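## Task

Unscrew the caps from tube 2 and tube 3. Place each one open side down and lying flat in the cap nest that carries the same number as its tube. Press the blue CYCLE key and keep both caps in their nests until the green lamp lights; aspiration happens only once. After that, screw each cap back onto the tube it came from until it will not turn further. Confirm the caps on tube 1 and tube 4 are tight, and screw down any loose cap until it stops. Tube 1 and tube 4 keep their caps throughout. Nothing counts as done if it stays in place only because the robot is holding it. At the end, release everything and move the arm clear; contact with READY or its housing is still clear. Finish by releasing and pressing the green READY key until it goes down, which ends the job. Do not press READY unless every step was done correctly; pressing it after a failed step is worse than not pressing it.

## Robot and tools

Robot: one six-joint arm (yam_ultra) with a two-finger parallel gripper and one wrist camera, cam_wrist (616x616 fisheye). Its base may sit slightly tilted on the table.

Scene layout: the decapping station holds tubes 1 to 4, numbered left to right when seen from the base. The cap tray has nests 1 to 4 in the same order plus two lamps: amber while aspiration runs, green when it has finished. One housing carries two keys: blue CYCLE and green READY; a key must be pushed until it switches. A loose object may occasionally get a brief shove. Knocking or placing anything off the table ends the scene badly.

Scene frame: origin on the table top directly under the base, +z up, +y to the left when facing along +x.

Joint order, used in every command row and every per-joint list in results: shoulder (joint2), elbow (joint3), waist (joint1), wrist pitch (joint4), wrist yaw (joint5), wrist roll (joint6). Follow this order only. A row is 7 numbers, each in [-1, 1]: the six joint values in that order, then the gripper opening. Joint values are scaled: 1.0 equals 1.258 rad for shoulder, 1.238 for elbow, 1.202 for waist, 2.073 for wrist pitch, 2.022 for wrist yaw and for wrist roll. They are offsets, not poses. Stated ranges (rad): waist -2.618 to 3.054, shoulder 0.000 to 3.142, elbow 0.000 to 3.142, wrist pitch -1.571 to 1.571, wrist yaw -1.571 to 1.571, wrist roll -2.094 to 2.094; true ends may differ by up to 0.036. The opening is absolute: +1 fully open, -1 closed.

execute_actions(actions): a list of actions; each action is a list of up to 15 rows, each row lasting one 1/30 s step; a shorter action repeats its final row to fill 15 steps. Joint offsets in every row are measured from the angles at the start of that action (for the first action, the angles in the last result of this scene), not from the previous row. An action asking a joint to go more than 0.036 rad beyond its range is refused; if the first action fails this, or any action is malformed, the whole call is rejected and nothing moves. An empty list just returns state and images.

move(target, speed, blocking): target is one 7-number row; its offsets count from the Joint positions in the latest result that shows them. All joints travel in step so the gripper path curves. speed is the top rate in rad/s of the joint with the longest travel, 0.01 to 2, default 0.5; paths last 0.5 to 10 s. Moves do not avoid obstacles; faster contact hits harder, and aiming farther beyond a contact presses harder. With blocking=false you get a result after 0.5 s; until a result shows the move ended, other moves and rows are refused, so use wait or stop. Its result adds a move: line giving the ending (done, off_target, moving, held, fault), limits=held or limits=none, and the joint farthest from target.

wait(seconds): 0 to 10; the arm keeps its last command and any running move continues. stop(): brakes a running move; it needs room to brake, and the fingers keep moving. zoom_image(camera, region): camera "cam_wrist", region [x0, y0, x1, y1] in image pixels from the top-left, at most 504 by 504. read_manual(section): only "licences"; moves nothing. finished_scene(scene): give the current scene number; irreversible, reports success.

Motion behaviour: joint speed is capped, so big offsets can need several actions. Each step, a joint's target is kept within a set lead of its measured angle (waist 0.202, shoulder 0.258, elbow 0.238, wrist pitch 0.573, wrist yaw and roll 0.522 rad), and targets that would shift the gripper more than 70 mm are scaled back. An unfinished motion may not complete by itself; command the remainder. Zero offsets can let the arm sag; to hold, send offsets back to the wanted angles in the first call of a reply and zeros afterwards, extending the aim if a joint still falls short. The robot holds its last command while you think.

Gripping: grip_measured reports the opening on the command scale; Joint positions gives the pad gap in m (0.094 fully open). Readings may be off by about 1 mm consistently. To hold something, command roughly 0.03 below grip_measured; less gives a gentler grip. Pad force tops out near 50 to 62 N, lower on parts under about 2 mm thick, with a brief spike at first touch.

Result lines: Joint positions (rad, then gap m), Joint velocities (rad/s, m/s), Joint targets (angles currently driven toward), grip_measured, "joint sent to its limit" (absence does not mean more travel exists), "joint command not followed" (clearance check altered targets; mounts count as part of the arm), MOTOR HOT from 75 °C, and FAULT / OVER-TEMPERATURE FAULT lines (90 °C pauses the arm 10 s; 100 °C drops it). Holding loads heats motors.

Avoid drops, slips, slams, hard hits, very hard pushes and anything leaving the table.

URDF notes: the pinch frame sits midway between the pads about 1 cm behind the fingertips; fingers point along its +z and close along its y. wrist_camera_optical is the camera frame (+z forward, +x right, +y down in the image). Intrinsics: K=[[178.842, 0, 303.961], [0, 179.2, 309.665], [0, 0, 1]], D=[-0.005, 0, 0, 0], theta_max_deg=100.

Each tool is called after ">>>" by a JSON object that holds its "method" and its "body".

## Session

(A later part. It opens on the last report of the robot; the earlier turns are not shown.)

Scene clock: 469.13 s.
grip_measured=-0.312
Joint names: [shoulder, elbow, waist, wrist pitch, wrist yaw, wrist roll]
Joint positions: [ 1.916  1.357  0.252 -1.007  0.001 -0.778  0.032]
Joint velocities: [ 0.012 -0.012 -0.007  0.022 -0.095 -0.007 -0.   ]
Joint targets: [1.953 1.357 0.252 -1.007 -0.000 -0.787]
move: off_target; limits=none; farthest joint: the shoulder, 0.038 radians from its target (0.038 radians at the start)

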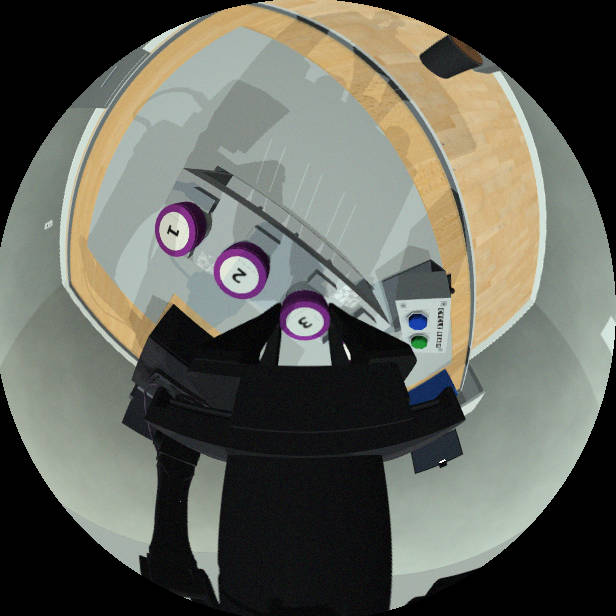

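>>> {"method": "move", "body": {"target": [-0.015,0,0,0,0,0.45,-0.34], "speed": 0.8}}

>>> {"method": "move", "body": {"target": [-0.015,0,0,0,0,0,-0.2]}}

>>> {"method": "zoom_image", "body": {"camera": "cam_wrist", "region": [250,270,360,360]}}

>>> {"method": "move", "body": {"target": [0,0,0,0,0,0,-0.325]}}

>>> {"method": "move", "body": {"target": [0.015,0,0,0,0,0.9,-0.325], "speed": 0.5}}

>>> {"method": "move", "body": {"target": [-0.03,0,0,0,0,0,-0.34], "speed": 0.05}}

Scene clock: 476.87 s.
grip_measured=-0.312
Joint names: [shoulder, elbow, waist, wrist pitch, wrist yaw, wrist roll]
Joint positions: [ 1.914  1.357  0.252 -1.007  0.     0.125  0.032]
Joint velocities: [ 0.012 -0.002  0.002  0.037 -0.022 -0.007 -0.   ]
Joint targets: [1.897 1.357 0.252 -1.007 0.001 0.132]
move: done; limits=none; farthest joint: the shoulder, 0.017 radians from its target (0.019 radians at the start)

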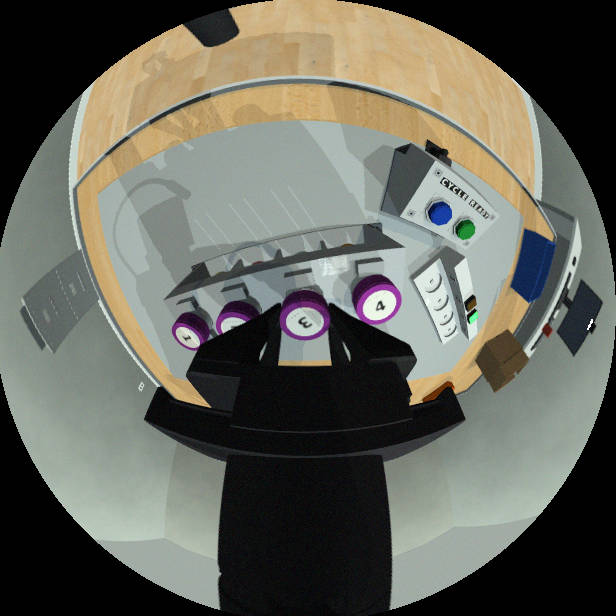

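Scene clock: 477.57 s.
grip_measured=-0.202
Joint names: [shoulder, elbow, waist, wrist pitch, wrist yaw, wrist roll]
Joint positions: [ 1.915  1.357  0.252 -1.007  0.     0.125  0.037]
Joint velocities: [ 0.002  0.007 -0.022  0.051 -0.11   0.051 -0.001]
Joint targets: [1.895 1.357 0.252 -1.007 0.000 0.125]
move: done; limits=none; farthest joint: the shoulder, 0.020 radians from its target (0.019 radians at the start)

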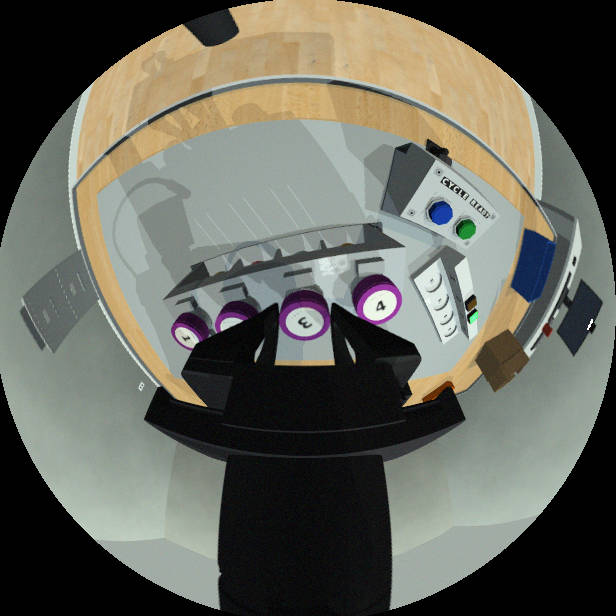

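Region (250, 270, 360, 360) of cam_wrist's 616x616 image, scaled by 4.582, with more detail than that image has; it fills the top 412 rows of this view, and the rest is white.

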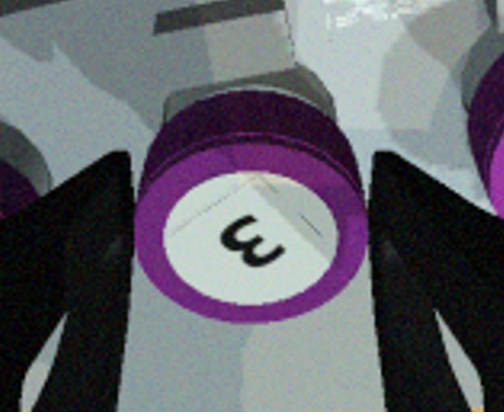

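Scene clock: 478.07 s.
grip_measured=-0.307
Joint names: [shoulder, elbow, waist, wrist pitch, wrist yaw, wrist roll]
Joint positions: [ 1.915  1.357  0.252 -1.007  0.     0.125  0.033]
Joint velocities: [-0.012  0.007 -0.007 -0.007 -0.081  0.037 -0.002]
Joint targets: [1.915 1.357 0.252 -1.007 0.000 0.125]
move: done; limits=none; farthest joint: the waist, 0.000 radians from its target (0.000 radians at the start)

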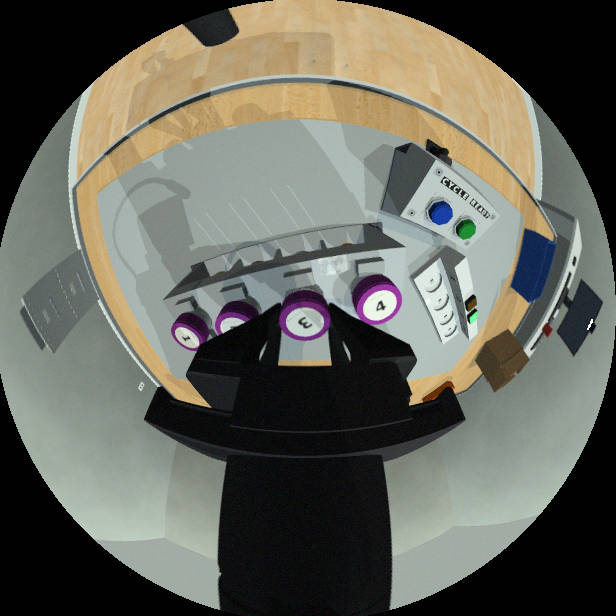

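Scene clock: 482.53 s.
grip_measured=-0.307
Joint names: [shoulder, elbow, waist, wrist pitch, wrist yaw, wrist roll]
Joint positions: [ 1.917  1.357  0.252 -1.005 -0.003  1.937  0.033]
Joint velocities: [-0.012  0.022 -0.007 -0.037 -0.007 -0.081  0.   ]
Joint targets: [1.934 1.357 0.252 -1.007 0.000 1.945]
move: done; limits=none; farthest joint: the shoulder, 0.017 radians from its target (0.019 radians at the start)

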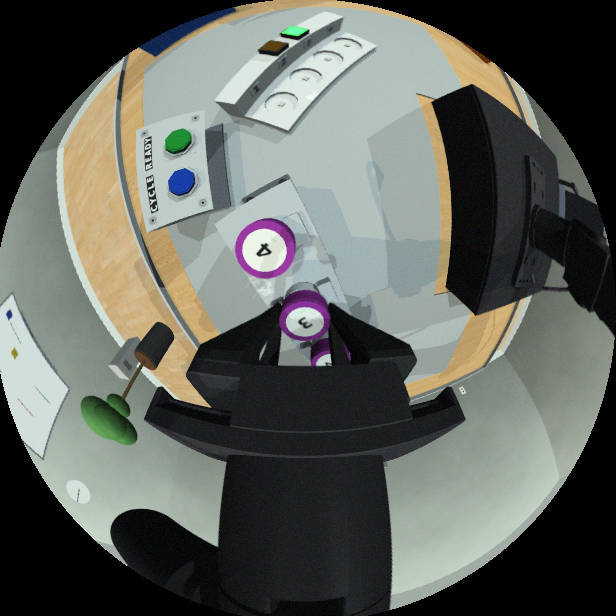

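Scene clock: 483.60 s.
grip_measured=-0.310
Joint names: [shoulder, elbow, waist, wrist pitch, wrist yaw, wrist roll]
Joint positions: [ 1.909  1.357  0.252 -1.004 -0.003  1.937  0.032]
Joint velocities: [-0.012 -0.002 -0.002  0.007 -0.007  0.007 -0.   ]
Joint targets: [1.879 1.357 0.252 -1.005 -0.003 1.937]
move: off_target; limits=none; farthest joint: the shoulder, 0.030 radians from its target (0.038 radians at the start)

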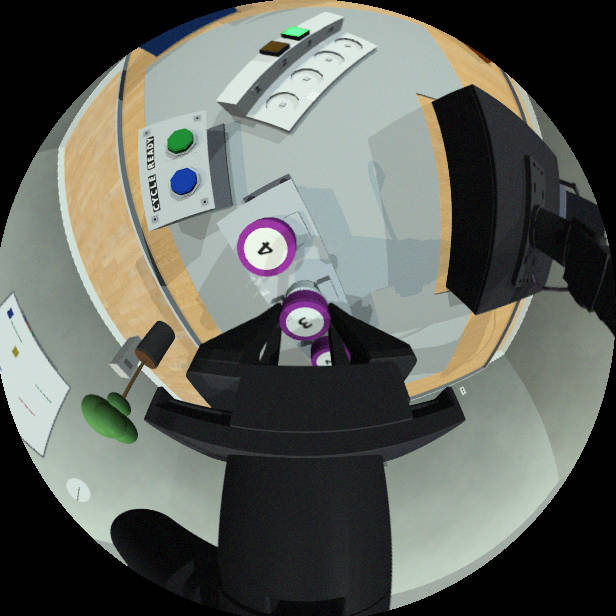

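>>> {"method": "move", "body": {"target": [-0.035,0.09,0,-0.058,0,0,-0.34], "speed": 0.1}}

>>> {"method": "zoom_image", "body": {"camera": "cam_wrist", "region": [240,240,370,350]}}

>>> {"method": "move", "body": {"target": [0,0,0,0,0,-1,-0.34], "speed": 1.5}}

>>> {"method": "zoom_image", "body": {"camera": "cam_wrist", "region": [240,240,370,350]}}

Scene clock: 489.20 s.
grip_measured=-0.310
Joint names: [shoulder, elbow, waist, wrist pitch, wrist yaw, wrist roll]
Joint positions: [ 1.892  1.434  0.252 -1.103 -0.003  1.937  0.032]
Joint velocities: [-0.007  0.002 -0.007 -0.066  0.095 -0.007 -0.   ]
Joint targets: [1.865 1.468 0.252 -1.124 -0.003 1.937]
move: off_target; limits=none; farthest joint: the elbow, 0.034 radians from its target (0.112 radians at the start)

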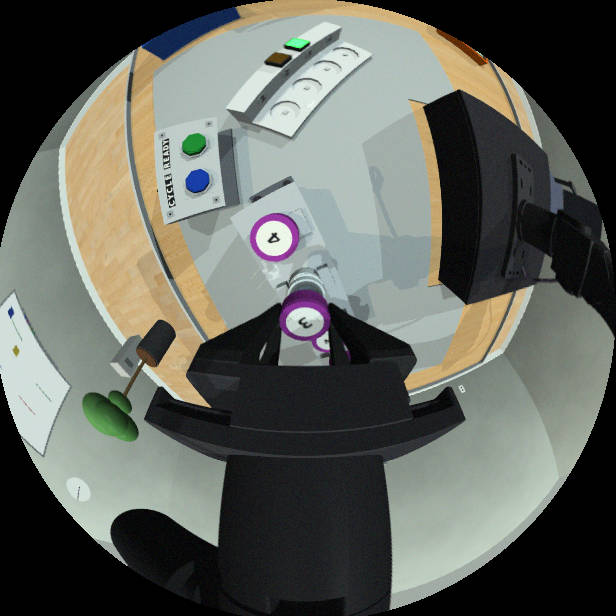

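Region (240, 240, 370, 350) of cam_wrist's 616x616 image, scaled by 3.877, with more detail than that image has; it fills the top 426 rows of this view, and the rest is white.

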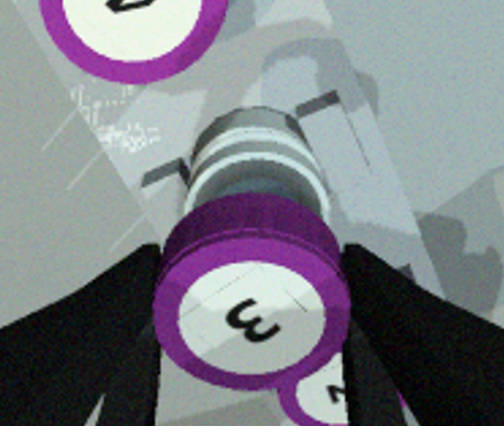

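Scene clock: 491.63 s.
grip_measured=-0.310
Joint names: [shoulder, elbow, waist, wrist pitch, wrist yaw, wrist roll]
Joint positions: [ 1.892  1.434  0.252 -1.103 -0.003 -0.079  0.032]
Joint velocities: [ 0.002  0.002 -0.002  0.037 -0.022  0.066 -0.   ]
Joint targets: [1.892 1.434 0.252 -1.103 -0.003 -0.085]
move: done; limits=none; farthest joint: the wrist roll, 0.006 radians from its target (2.022 radians at the start)

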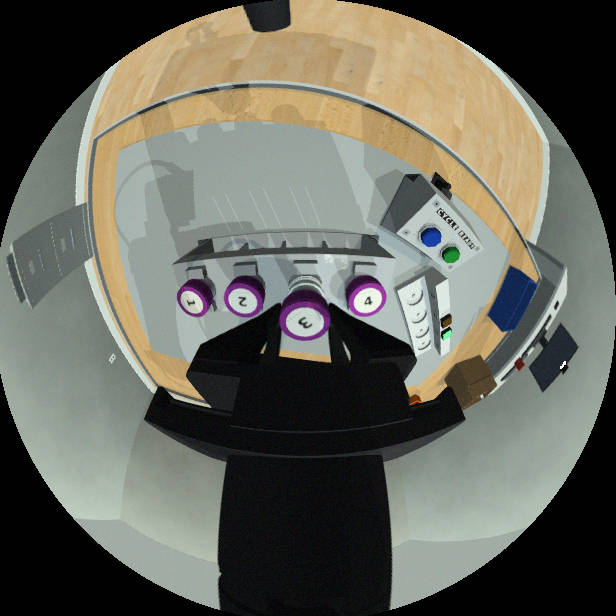

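Region (240, 240, 370, 350) of cam_wrist's 616x616 image, scaled by 3.877, with more detail than that image has; it fills the top 426 rows of this view, and the rest is white.

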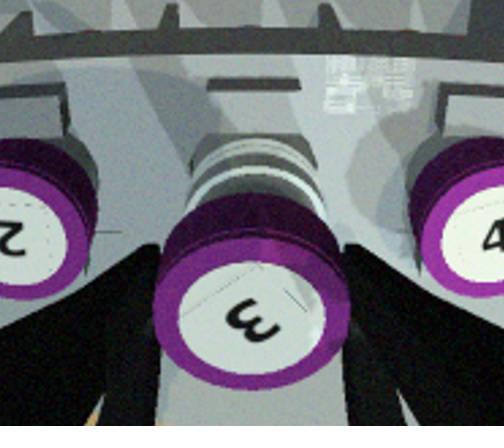

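>>> {"method": "move", "body": {"target": [0.022,-0.07,0,0.054,0.004,0,-0.34], "speed": 0.07}}

>>> {"method": "move", "body": {"target": [0,0,0,0,0,0,-0.15]}}

>>> {"method": "move", "body": {"target": [-0.056,-0.051,0,0.034,0,0,-0.15], "speed": 0.1}}

>>> {"method": "move", "body": {"target": [0,0,0,0,0,-0.74,-0.1], "speed": 1.5}}

>>> {"method": "zoom_image", "body": {"camera": "cam_wrist", "region": [240,260,370,370]}}

Scene clock: 499.10 s.
grip_measured=-0.310
Joint names: [shoulder, elbow, waist, wrist pitch, wrist yaw, wrist roll]
Joint positions: [ 1.906  1.376  0.252 -1.031 -0.003 -0.08   0.032]
Joint velocities: [ 0.007  0.022 -0.007  0.051 -0.095 -0.051  0.   ]
Joint targets: [1.919 1.348 0.252 -0.991 0.005 -0.079]
move: off_target; limits=none; farthest joint: the wrist pitch, 0.040 radians from its target (0.112 radians at the start)

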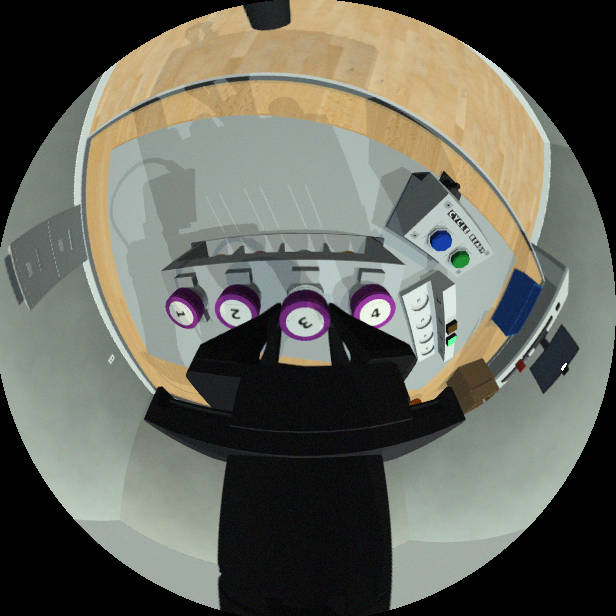

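Scene clock: 499.60 s.
grip_measured=-0.152
Joint names: [shoulder, elbow, waist, wrist pitch, wrist yaw, wrist roll]
Joint positions: [ 1.906  1.376  0.252 -1.031 -0.003 -0.08   0.04 ]
Joint velocities: [ 0.012  0.002  0.002 -0.022  0.051 -0.022 -0.   ]
Joint targets: [1.906 1.376 0.252 -1.031 -0.003 -0.080]
move: done; limits=none; farthest joint: the waist, 0.000 radians from its target (0.000 radians at the start)

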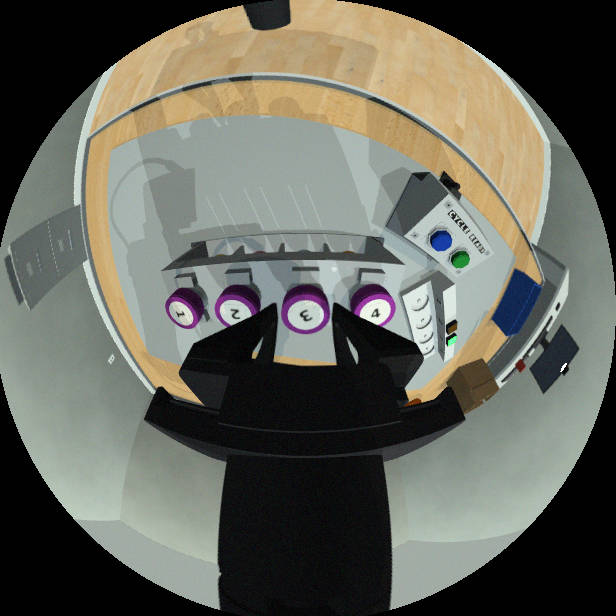

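Scene clock: 500.80 s.
grip_measured=-0.152
Joint names: [shoulder, elbow, waist, wrist pitch, wrist yaw, wrist roll]
Joint positions: [ 1.865  1.326  0.252 -0.979 -0.003 -0.08   0.04 ]
Joint velocities: [-0.002  0.007 -0.012  0.066 -0.007 -0.022  0.   ]
Joint targets: [1.836 1.313 0.252 -0.961 -0.003 -0.080]
move: off_target; limits=none; farthest joint: the shoulder, 0.029 radians from its target (0.071 radians at the start)

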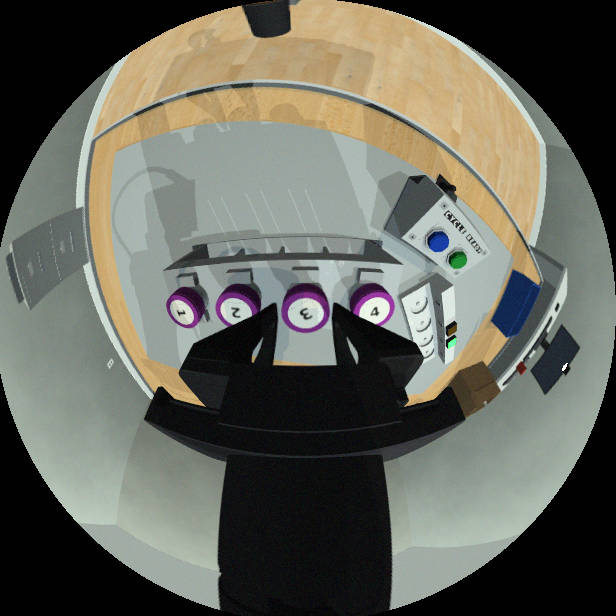

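Scene clock: 502.87 s.
grip_measured=-0.102
Joint names: [shoulder, elbow, waist, wrist pitch, wrist yaw, wrist roll]
Joint positions: [ 1.865  1.326  0.252 -0.979 -0.003 -1.571  0.042]
Joint velocities: [-0.002 -0.002  0.002 -0.007  0.022  0.007 -0.   ]
Joint targets: [1.865 1.326 0.252 -0.979 -0.003 -1.576]
move: done; limits=none; farthest joint: the wrist roll, 0.006 radians from its target (1.497 radians at the start)

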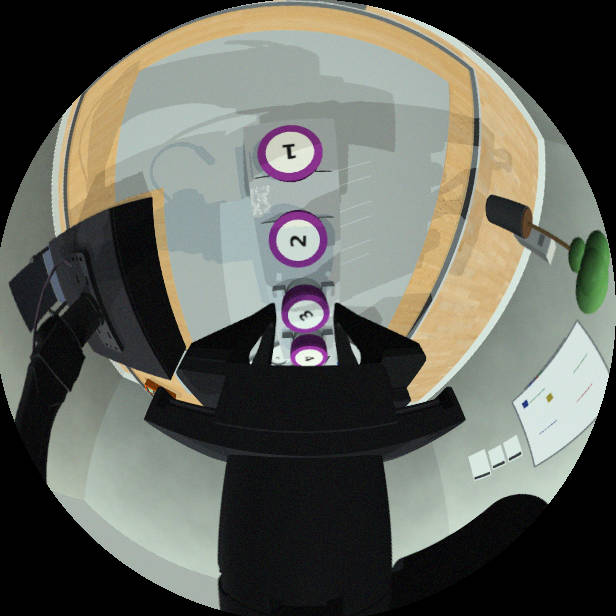

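Region (240, 260, 370, 370) of cam_wrist's 616x616 image, scaled by 3.877, with more detail than that image has; it fills the top 426 rows of this view, and the rest is white.

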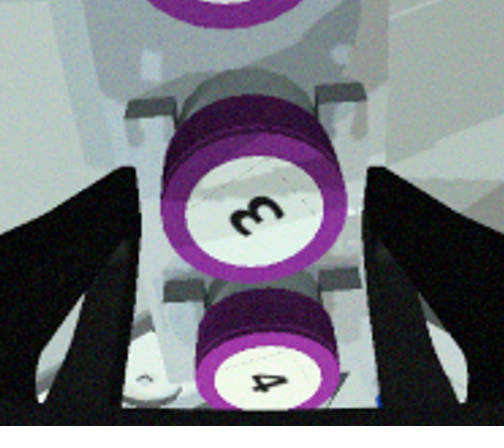

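>>> {"method": "move", "body": {"target": [0.014,0,0,0.009,0.004,0,-0.1], "speed": 0.04}}

>>> {"method": "move", "body": {"target": [0,0,0,0,0,0,-0.34]}}

>>> {"method": "move", "body": {"target": [0.012,0,0,0,0,0,-0.34]}}

>>> {"method": "move", "body": {"target": [0.014,0,0,0,0,0.9,-0.34], "speed": 1}}

>>> {"method": "move", "body": {"target": [0.014,0,0,0,0,0.89,-0.34], "speed": 1}}

Scene clock: 507.63 s.
grip_measured=-0.102
Joint names: [shoulder, elbow, waist, wrist pitch, wrist yaw, wrist roll]
Joint positions: [ 1.881  1.326  0.252 -0.973  0.002 -1.571  0.042]
Joint velocities: [ 0.007 -0.027 -0.002  0.022 -0.022 -0.007  0.001]
Joint targets: [1.882 1.326 0.252 -0.961 0.006 -1.571]
move: done; limits=none; farthest joint: the wrist pitch, 0.013 radians from its target (0.019 radians at the start)

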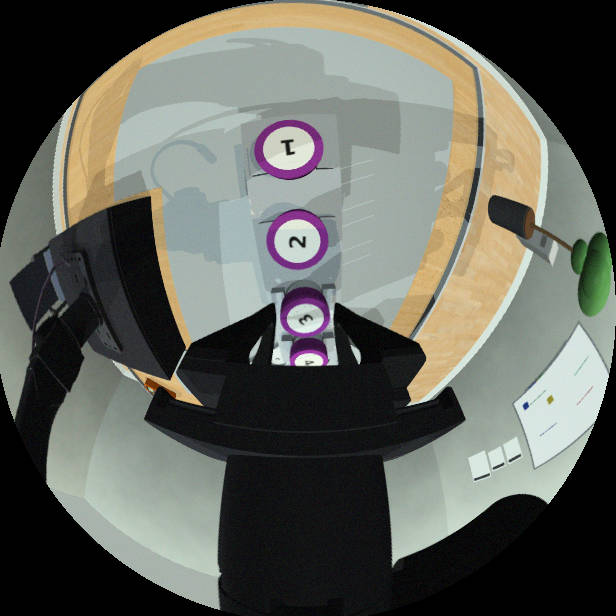

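Scene clock: 508.13 s.
grip_measured=-0.316
Joint names: [shoulder, elbow, waist, wrist pitch, wrist yaw, wrist roll]
Joint positions: [ 1.881  1.326  0.252 -0.973  0.002 -1.571  0.032]
Joint velocities: [-0.002 -0.022  0.002 -0.022 -0.007 -0.095 -0.001]
Joint targets: [1.881 1.326 0.252 -0.973 0.002 -1.571]
move: done; limits=none; farthest joint: the waist, 0.000 radians from its target (0.000 radians at the start)

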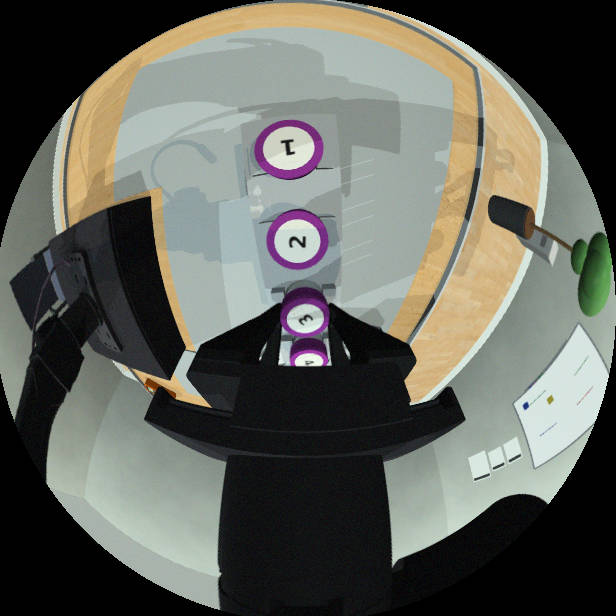

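Scene clock: 508.83 s.
grip_measured=-0.316
Joint names: [shoulder, elbow, waist, wrist pitch, wrist yaw, wrist roll]
Joint positions: [ 1.883  1.326  0.252 -0.973  0.003 -1.571  0.032]
Joint velocities: [ 0.002 -0.002  0.002  0.007 -0.022  0.081 -0.001]
Joint targets: [1.896 1.326 0.252 -0.973 0.003 -1.571]
move: done; limits=none; farthest joint: the shoulder, 0.014 radians from its target (0.015 radians at the start)

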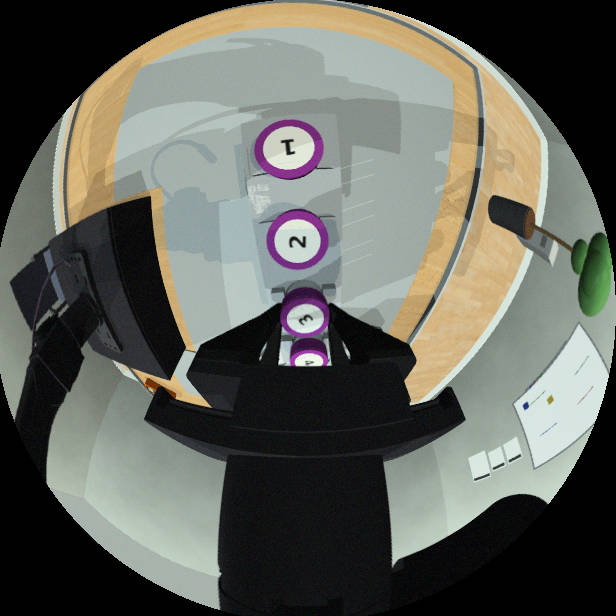

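Scene clock: 511.60 s.
grip_measured=-0.316
Joint names: [shoulder, elbow, waist, wrist pitch, wrist yaw, wrist roll]
Joint positions: [ 1.884  1.326  0.252 -0.977  0.002  0.241  0.032]
Joint velocities: [ 0.002  0.002  0.012 -0.051  0.037 -0.11  -0.   ]
Joint targets: [1.900 1.326 0.252 -0.973 0.003 0.249]
move: done; limits=none; farthest joint: the shoulder, 0.017 radians from its target (0.018 radians at the start)

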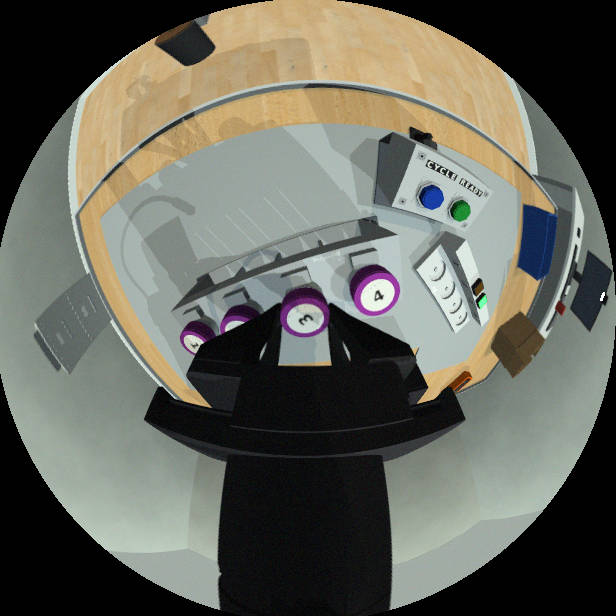

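Scene clock: 514.17 s.
grip_measured=-0.320
Joint names: [shoulder, elbow, waist, wrist pitch, wrist yaw, wrist roll]
Joint positions: [ 1.884  1.326  0.259 -0.968 -0.019  1.932  0.032]
Joint velocities: [ 0.007 -0.002  0.007  0.022 -0.022  0.022 -0.   ]
Joint targets: [1.901 1.326 0.252 -0.977 0.002 2.041]
move: off_target; limits=none; farthest joint: the wrist roll, 0.109 radians from its target (1.799 radians at the start)

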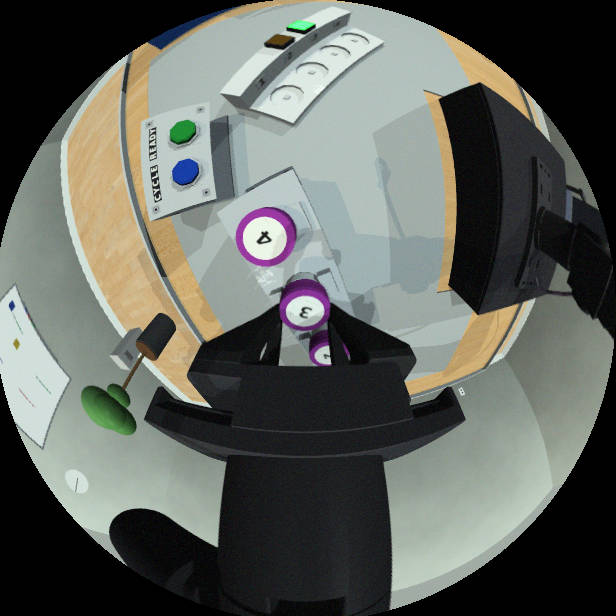

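>>> {"method": "move", "body": {"target": [0,0,0,0,0,0,-0.1]}}

>>> {"method": "move", "body": {"target": [0.023,0.053,-0.014,-0.029,0.018,-0.18,-0.1], "speed": 0.4}}

>>> {"method": "zoom_image", "body": {"camera": "cam_wrist", "region": [240,260,370,370]}}

>>> {"method": "move", "body": {"target": [0,0,0,0,0,-0.78,-0.1], "speed": 1.5}}

>>> {"method": "zoom_image", "body": {"camera": "cam_wrist", "region": [200,260,410,370]}}

Scene clock: 519.37 s.
grip_measured=-0.102
Joint names: [shoulder, elbow, waist, wrist pitch, wrist yaw, wrist roll]
Joint positions: [ 1.884  1.326  0.259 -0.967 -0.02   1.929  0.042]
Joint velocities: [-0.012 -0.002 -0.002  0.007  0.095 -0.022 -0.001]
Joint targets: [1.884 1.326 0.259 -0.968 -0.018 1.932]
move: done; limits=none; farthest joint: the wrist roll, 0.003 radians from its target (0.000 radians at the start)

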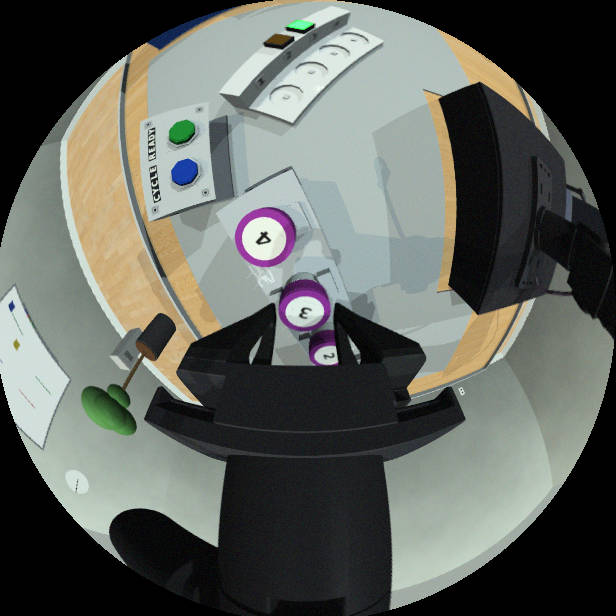

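Scene clock: 521.00 s.
grip_measured=-0.102
Joint names: [shoulder, elbow, waist, wrist pitch, wrist yaw, wrist roll]
Joint positions: [ 1.91   1.356  0.253 -1.008 -0.001  1.571  0.042]
Joint velocities: [-0.012  0.002 -0.007  0.037  0.022 -0.081 -0.   ]
Joint targets: [1.913 1.392 0.242 -1.027 0.016 1.566]
move: off_target; limits=none; farthest joint: the elbow, 0.036 radians from its target (0.066 radians at the start)

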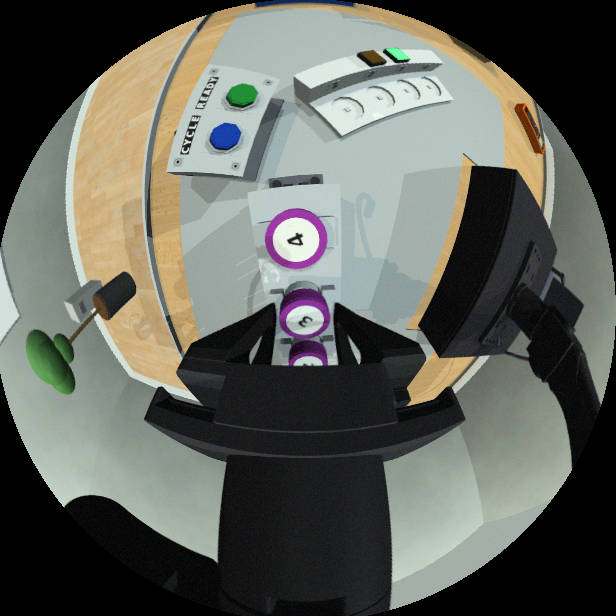

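Region (240, 260, 370, 370) of cam_wrist's 616x616 image, scaled by 3.877, with more detail than that image has; it fills the top 426 rows of this view, and the rest is white.

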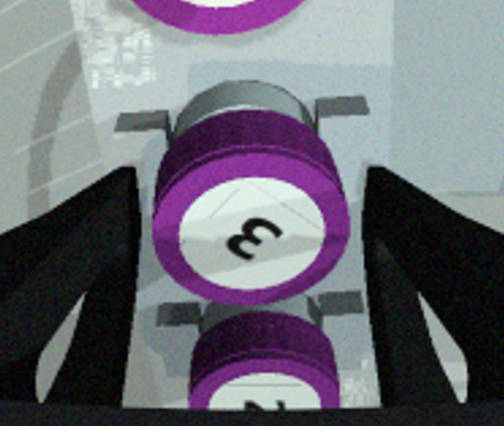

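Scene clock: 523.13 s.
grip_measured=-0.102
Joint names: [shoulder, elbow, waist, wrist pitch, wrist yaw, wrist roll]
Joint positions: [ 1.91   1.356  0.253 -1.008 -0.001 -0.001  0.042]
Joint velocities: [-0.007  0.007 -0.002 -0.037  0.022  0.022 -0.   ]
Joint targets: [1.910 1.356 0.253 -1.008 -0.001 -0.006]
move: done; limits=none; farthest joint: the wrist roll, 0.006 radians from its target (1.577 radians at the start)

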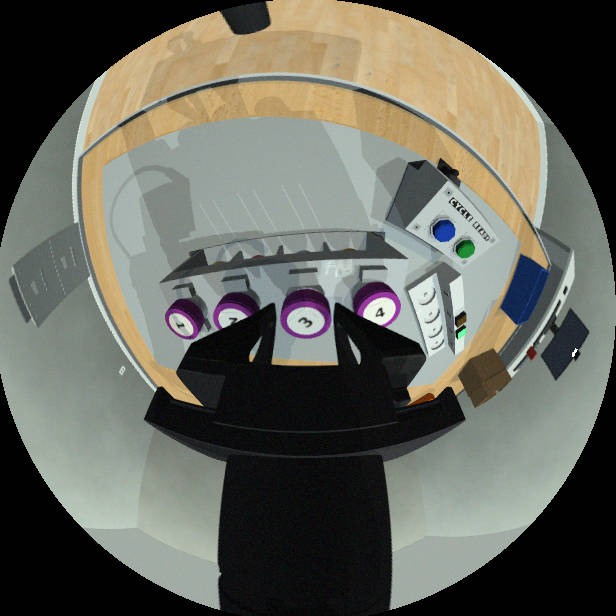

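Region (200, 260, 410, 370) of cam_wrist's 616x616 image, scaled by 2.400, with more detail than that image has; it fills the top 264 rows of this view, and the rest is white.

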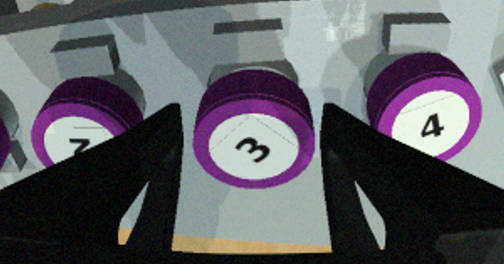

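>>> {"method": "move", "body": {"target": [0,0,0,0,0.005,0,-0.34]}}

>>> {"method": "move", "body": {"target": [0.01,0,0,0,0,0.06,-0.34], "speed": 0.2}}

Scene clock: 525.90 s.
grip_measured=-0.312
Joint names: [shoulder, elbow, waist, wrist pitch, wrist yaw, wrist roll]
Joint positions: [ 1.91   1.356  0.253 -1.008  0.002 -0.001  0.032]
Joint velocities: [ 0.012 -0.007 -0.002  0.007 -0.007  0.066  0.   ]
Joint targets: [1.910 1.356 0.253 -1.008 0.008 -0.001]
move: done; limits=none; farthest joint: the wrist yaw, 0.007 radians from its target (0.010 radians at the start)

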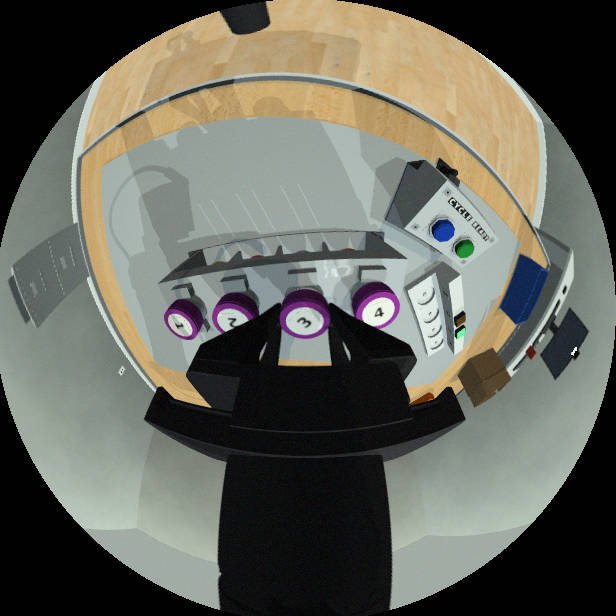

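Scene clock: 526.77 s.
grip_measured=-0.312
Joint names: [shoulder, elbow, waist, wrist pitch, wrist yaw, wrist roll]
Joint positions: [ 1.911  1.356  0.253 -1.008  0.003  0.025  0.032]
Joint velocities: [ 0.002 -0.002 -0.002 -0.066 -0.037 -0.007 -0.002]
Joint targets: [1.923 1.356 0.253 -1.008 0.003 0.120]
move: off_target; limits=none; farthest joint: the wrist roll, 0.096 radians from its target (0.122 radians at the start)

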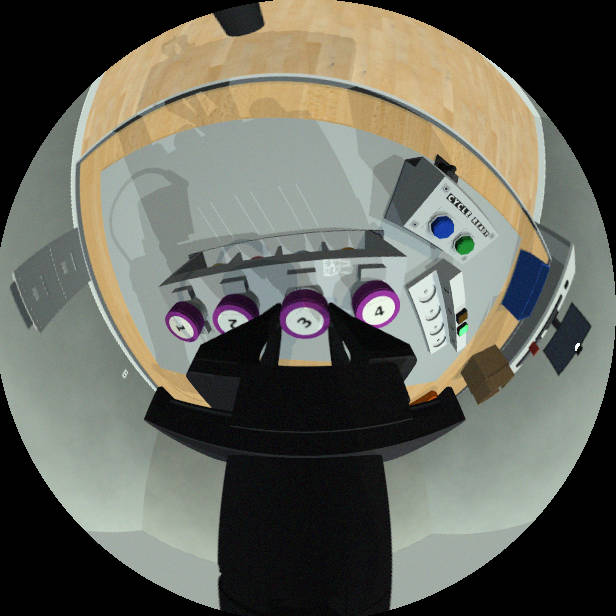

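>>> {"method": "move", "body": {"target": [-0.012,0,0,0,0,-1,-0.34], "speed": 1}}

>>> {"method": "move", "body": {"target": [0,0,0,0,0,0,-0.2]}}

>>> {"method": "move", "body": {"target": [0,0,0,0,0,0.5,-0.2], "speed": 2}}

>>> {"method": "move", "body": {"target": [0,0,0,0,0,0,-0.34]}}

>>> {"method": "move", "body": {"target": [0.012,0,0,0,0,-0.5,-0.34], "speed": 1}}

>>> {"method": "move", "body": {"target": [0.014,0,0,0,0,1,-0.34], "speed": 1}}

>>> {"method": "move", "body": {"target": [0.014,0,0,0,0,0.56,-0.34], "speed": 1}}

Scene clock: 535.47 s.
grip_measured=-0.312
Joint names: [shoulder, elbow, waist, wrist pitch, wrist yaw, wrist roll]
Joint positions: [ 1.911  1.356  0.253 -1.005  0.007 -1.991  0.032]
Joint velocities: [-0.022 -0.007  0.002 -0.051 -0.037  0.037 -0.001]
Joint targets: [1.896 1.356 0.253 -1.008 0.003 -1.997]
move: done; limits=none; farthest joint: the shoulder, 0.015 radians from its target (0.015 radians at the start)

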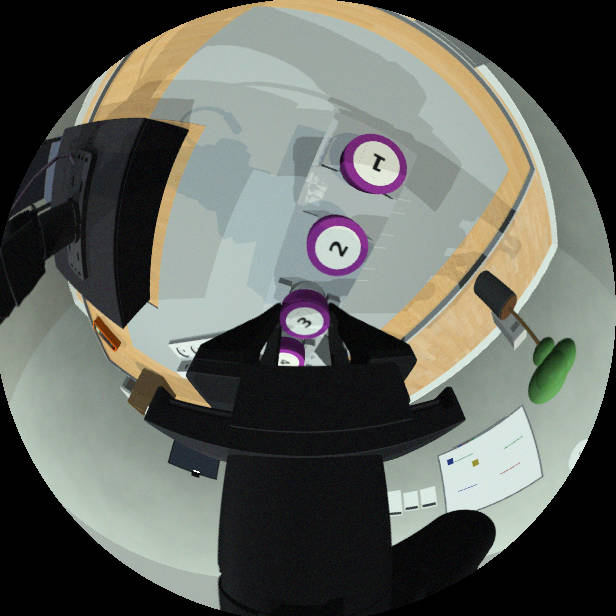

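Scene clock: 535.97 s.
grip_measured=-0.202
Joint names: [shoulder, elbow, waist, wrist pitch, wrist yaw, wrist roll]
Joint positions: [ 1.911  1.356  0.253 -1.005  0.007 -1.991  0.037]
Joint velocities: [ 0.012 -0.022  0.012 -0.007  0.007 -0.022 -0.001]
Joint targets: [1.911 1.356 0.253 -1.005 0.007 -1.991]
move: done; limits=none; farthest joint: the waist, 0.000 radians from its target (0.000 radians at the start)

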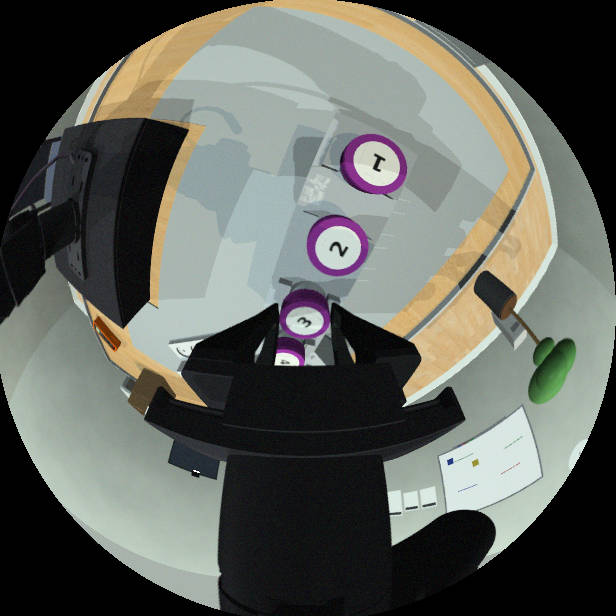

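Scene clock: 537.67 s.
grip_measured=-0.202
Joint names: [shoulder, elbow, waist, wrist pitch, wrist yaw, wrist roll]
Joint positions: [ 1.911  1.356  0.253 -1.005  0.007 -0.986  0.037]
Joint velocities: [-0.007 -0.002  0.012  0.022 -0.022  0.022 -0.001]
Joint targets: [1.911 1.356 0.253 -1.005 0.007 -0.980]
move: done; limits=none; farthest joint: the wrist roll, 0.006 radians from its target (1.011 radians at the start)

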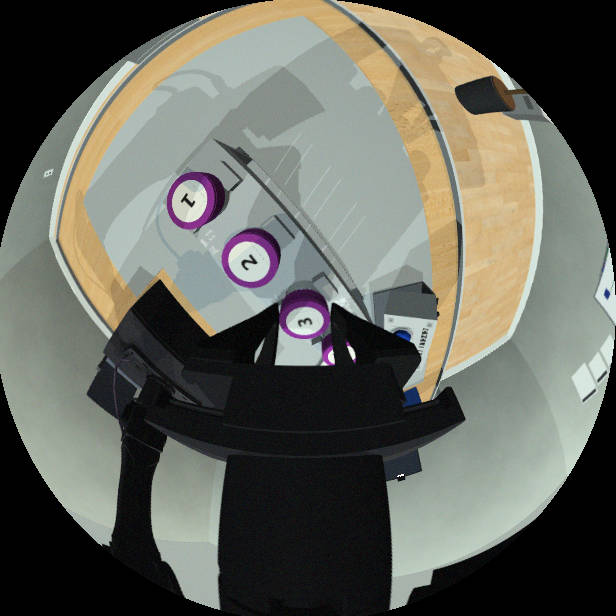

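Scene clock: 538.17 s.
grip_measured=-0.311
Joint names: [shoulder, elbow, waist, wrist pitch, wrist yaw, wrist roll]
Joint positions: [ 1.911  1.356  0.253 -1.005  0.007 -0.986  0.032]
Joint velocities: [ 0.002  0.007 -0.012 -0.081  0.066  0.051 -0.001]
Joint targets: [1.911 1.356 0.253 -1.005 0.007 -0.986]
move: done; limits=none; farthest joint: the waist, 0.000 radians from its target (0.000 radians at the start)

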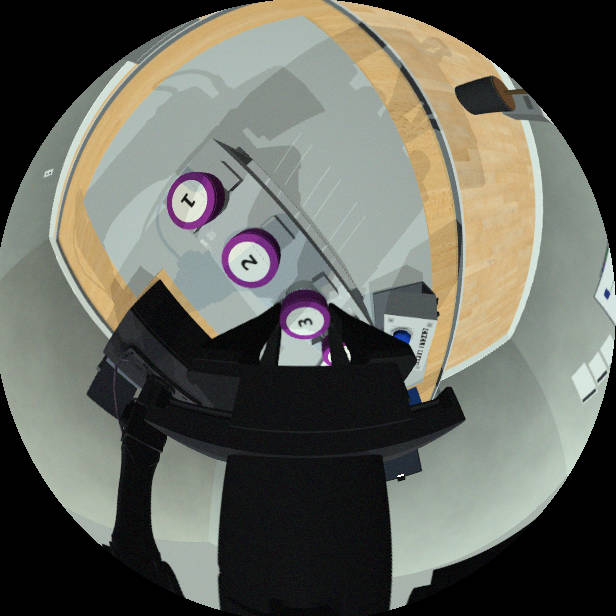

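Scene clock: 540.13 s.
grip_measured=-0.311
Joint names: [shoulder, elbow, waist, wrist pitch, wrist yaw, wrist roll]
Joint positions: [ 1.912  1.356  0.253 -1.002  0.007 -1.99   0.032]
Joint velocities: [ 0.002 -0.017 -0.012  0.007  0.022 -0.022 -0.001]
Joint targets: [1.926 1.356 0.253 -1.005 0.007 -1.997]
move: done; limits=none; farthest joint: the shoulder, 0.014 radians from its target (0.015 radians at the start)

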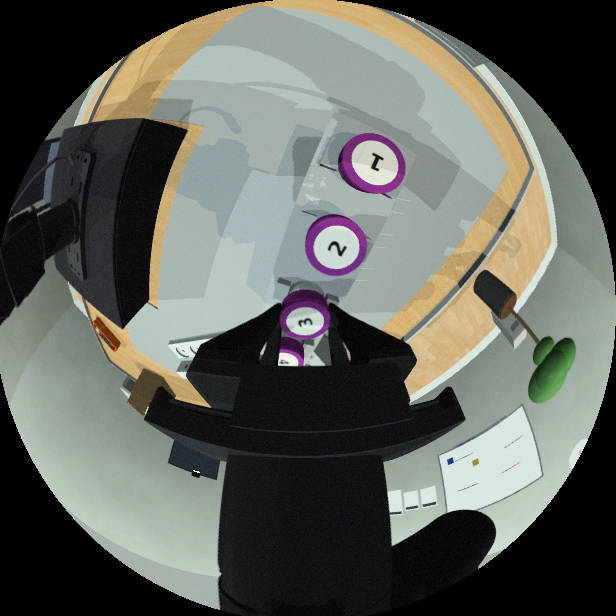

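Scene clock: 543.10 s.
grip_measured=-0.311
Joint names: [shoulder, elbow, waist, wrist pitch, wrist yaw, wrist roll]
Joint positions: [ 1.913  1.356  0.253 -1.006  0.003  0.024  0.032]
Joint velocities: [-0.012 -0.012 -0.002 -0.066 -0.022 -0.022 -0.001]
Joint targets: [1.930 1.356 0.253 -1.002 0.007 0.032]
move: done; limits=none; farthest joint: the shoulder, 0.016 radians from its target (0.017 radians at the start)

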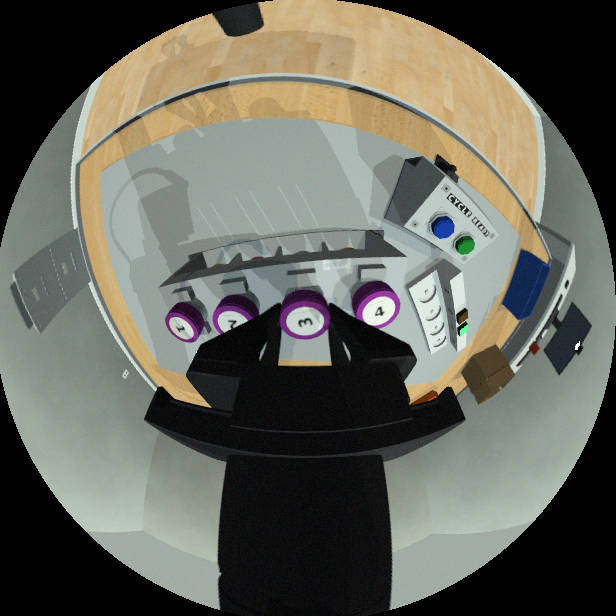

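Scene clock: 545.17 s.
grip_measured=-0.311
Joint names: [shoulder, elbow, waist, wrist pitch, wrist yaw, wrist roll]
Joint positions: [ 1.915  1.356  0.253 -1.005  0.002  1.144  0.032]
Joint velocities: [ 0.012 -0.007 -0.002  0.007 -0.007  0.022 -0.   ]
Joint targets: [1.931 1.356 0.253 -1.006 0.003 1.157]
move: done; limits=none; farthest joint: the shoulder, 0.016 radians from its target (0.017 radians at the start)

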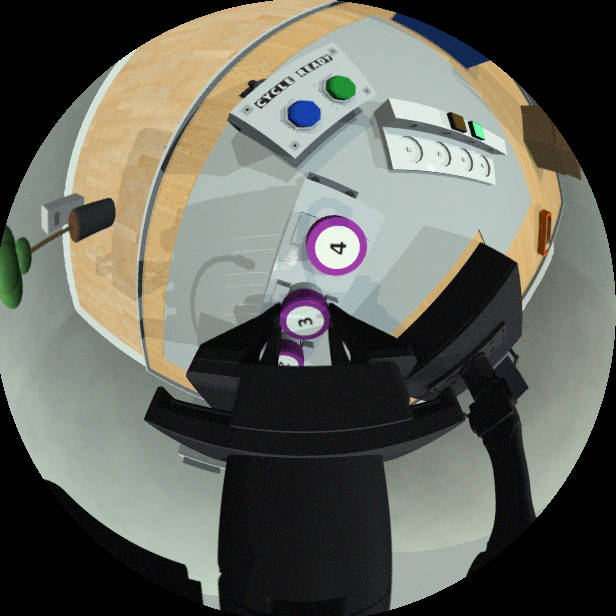

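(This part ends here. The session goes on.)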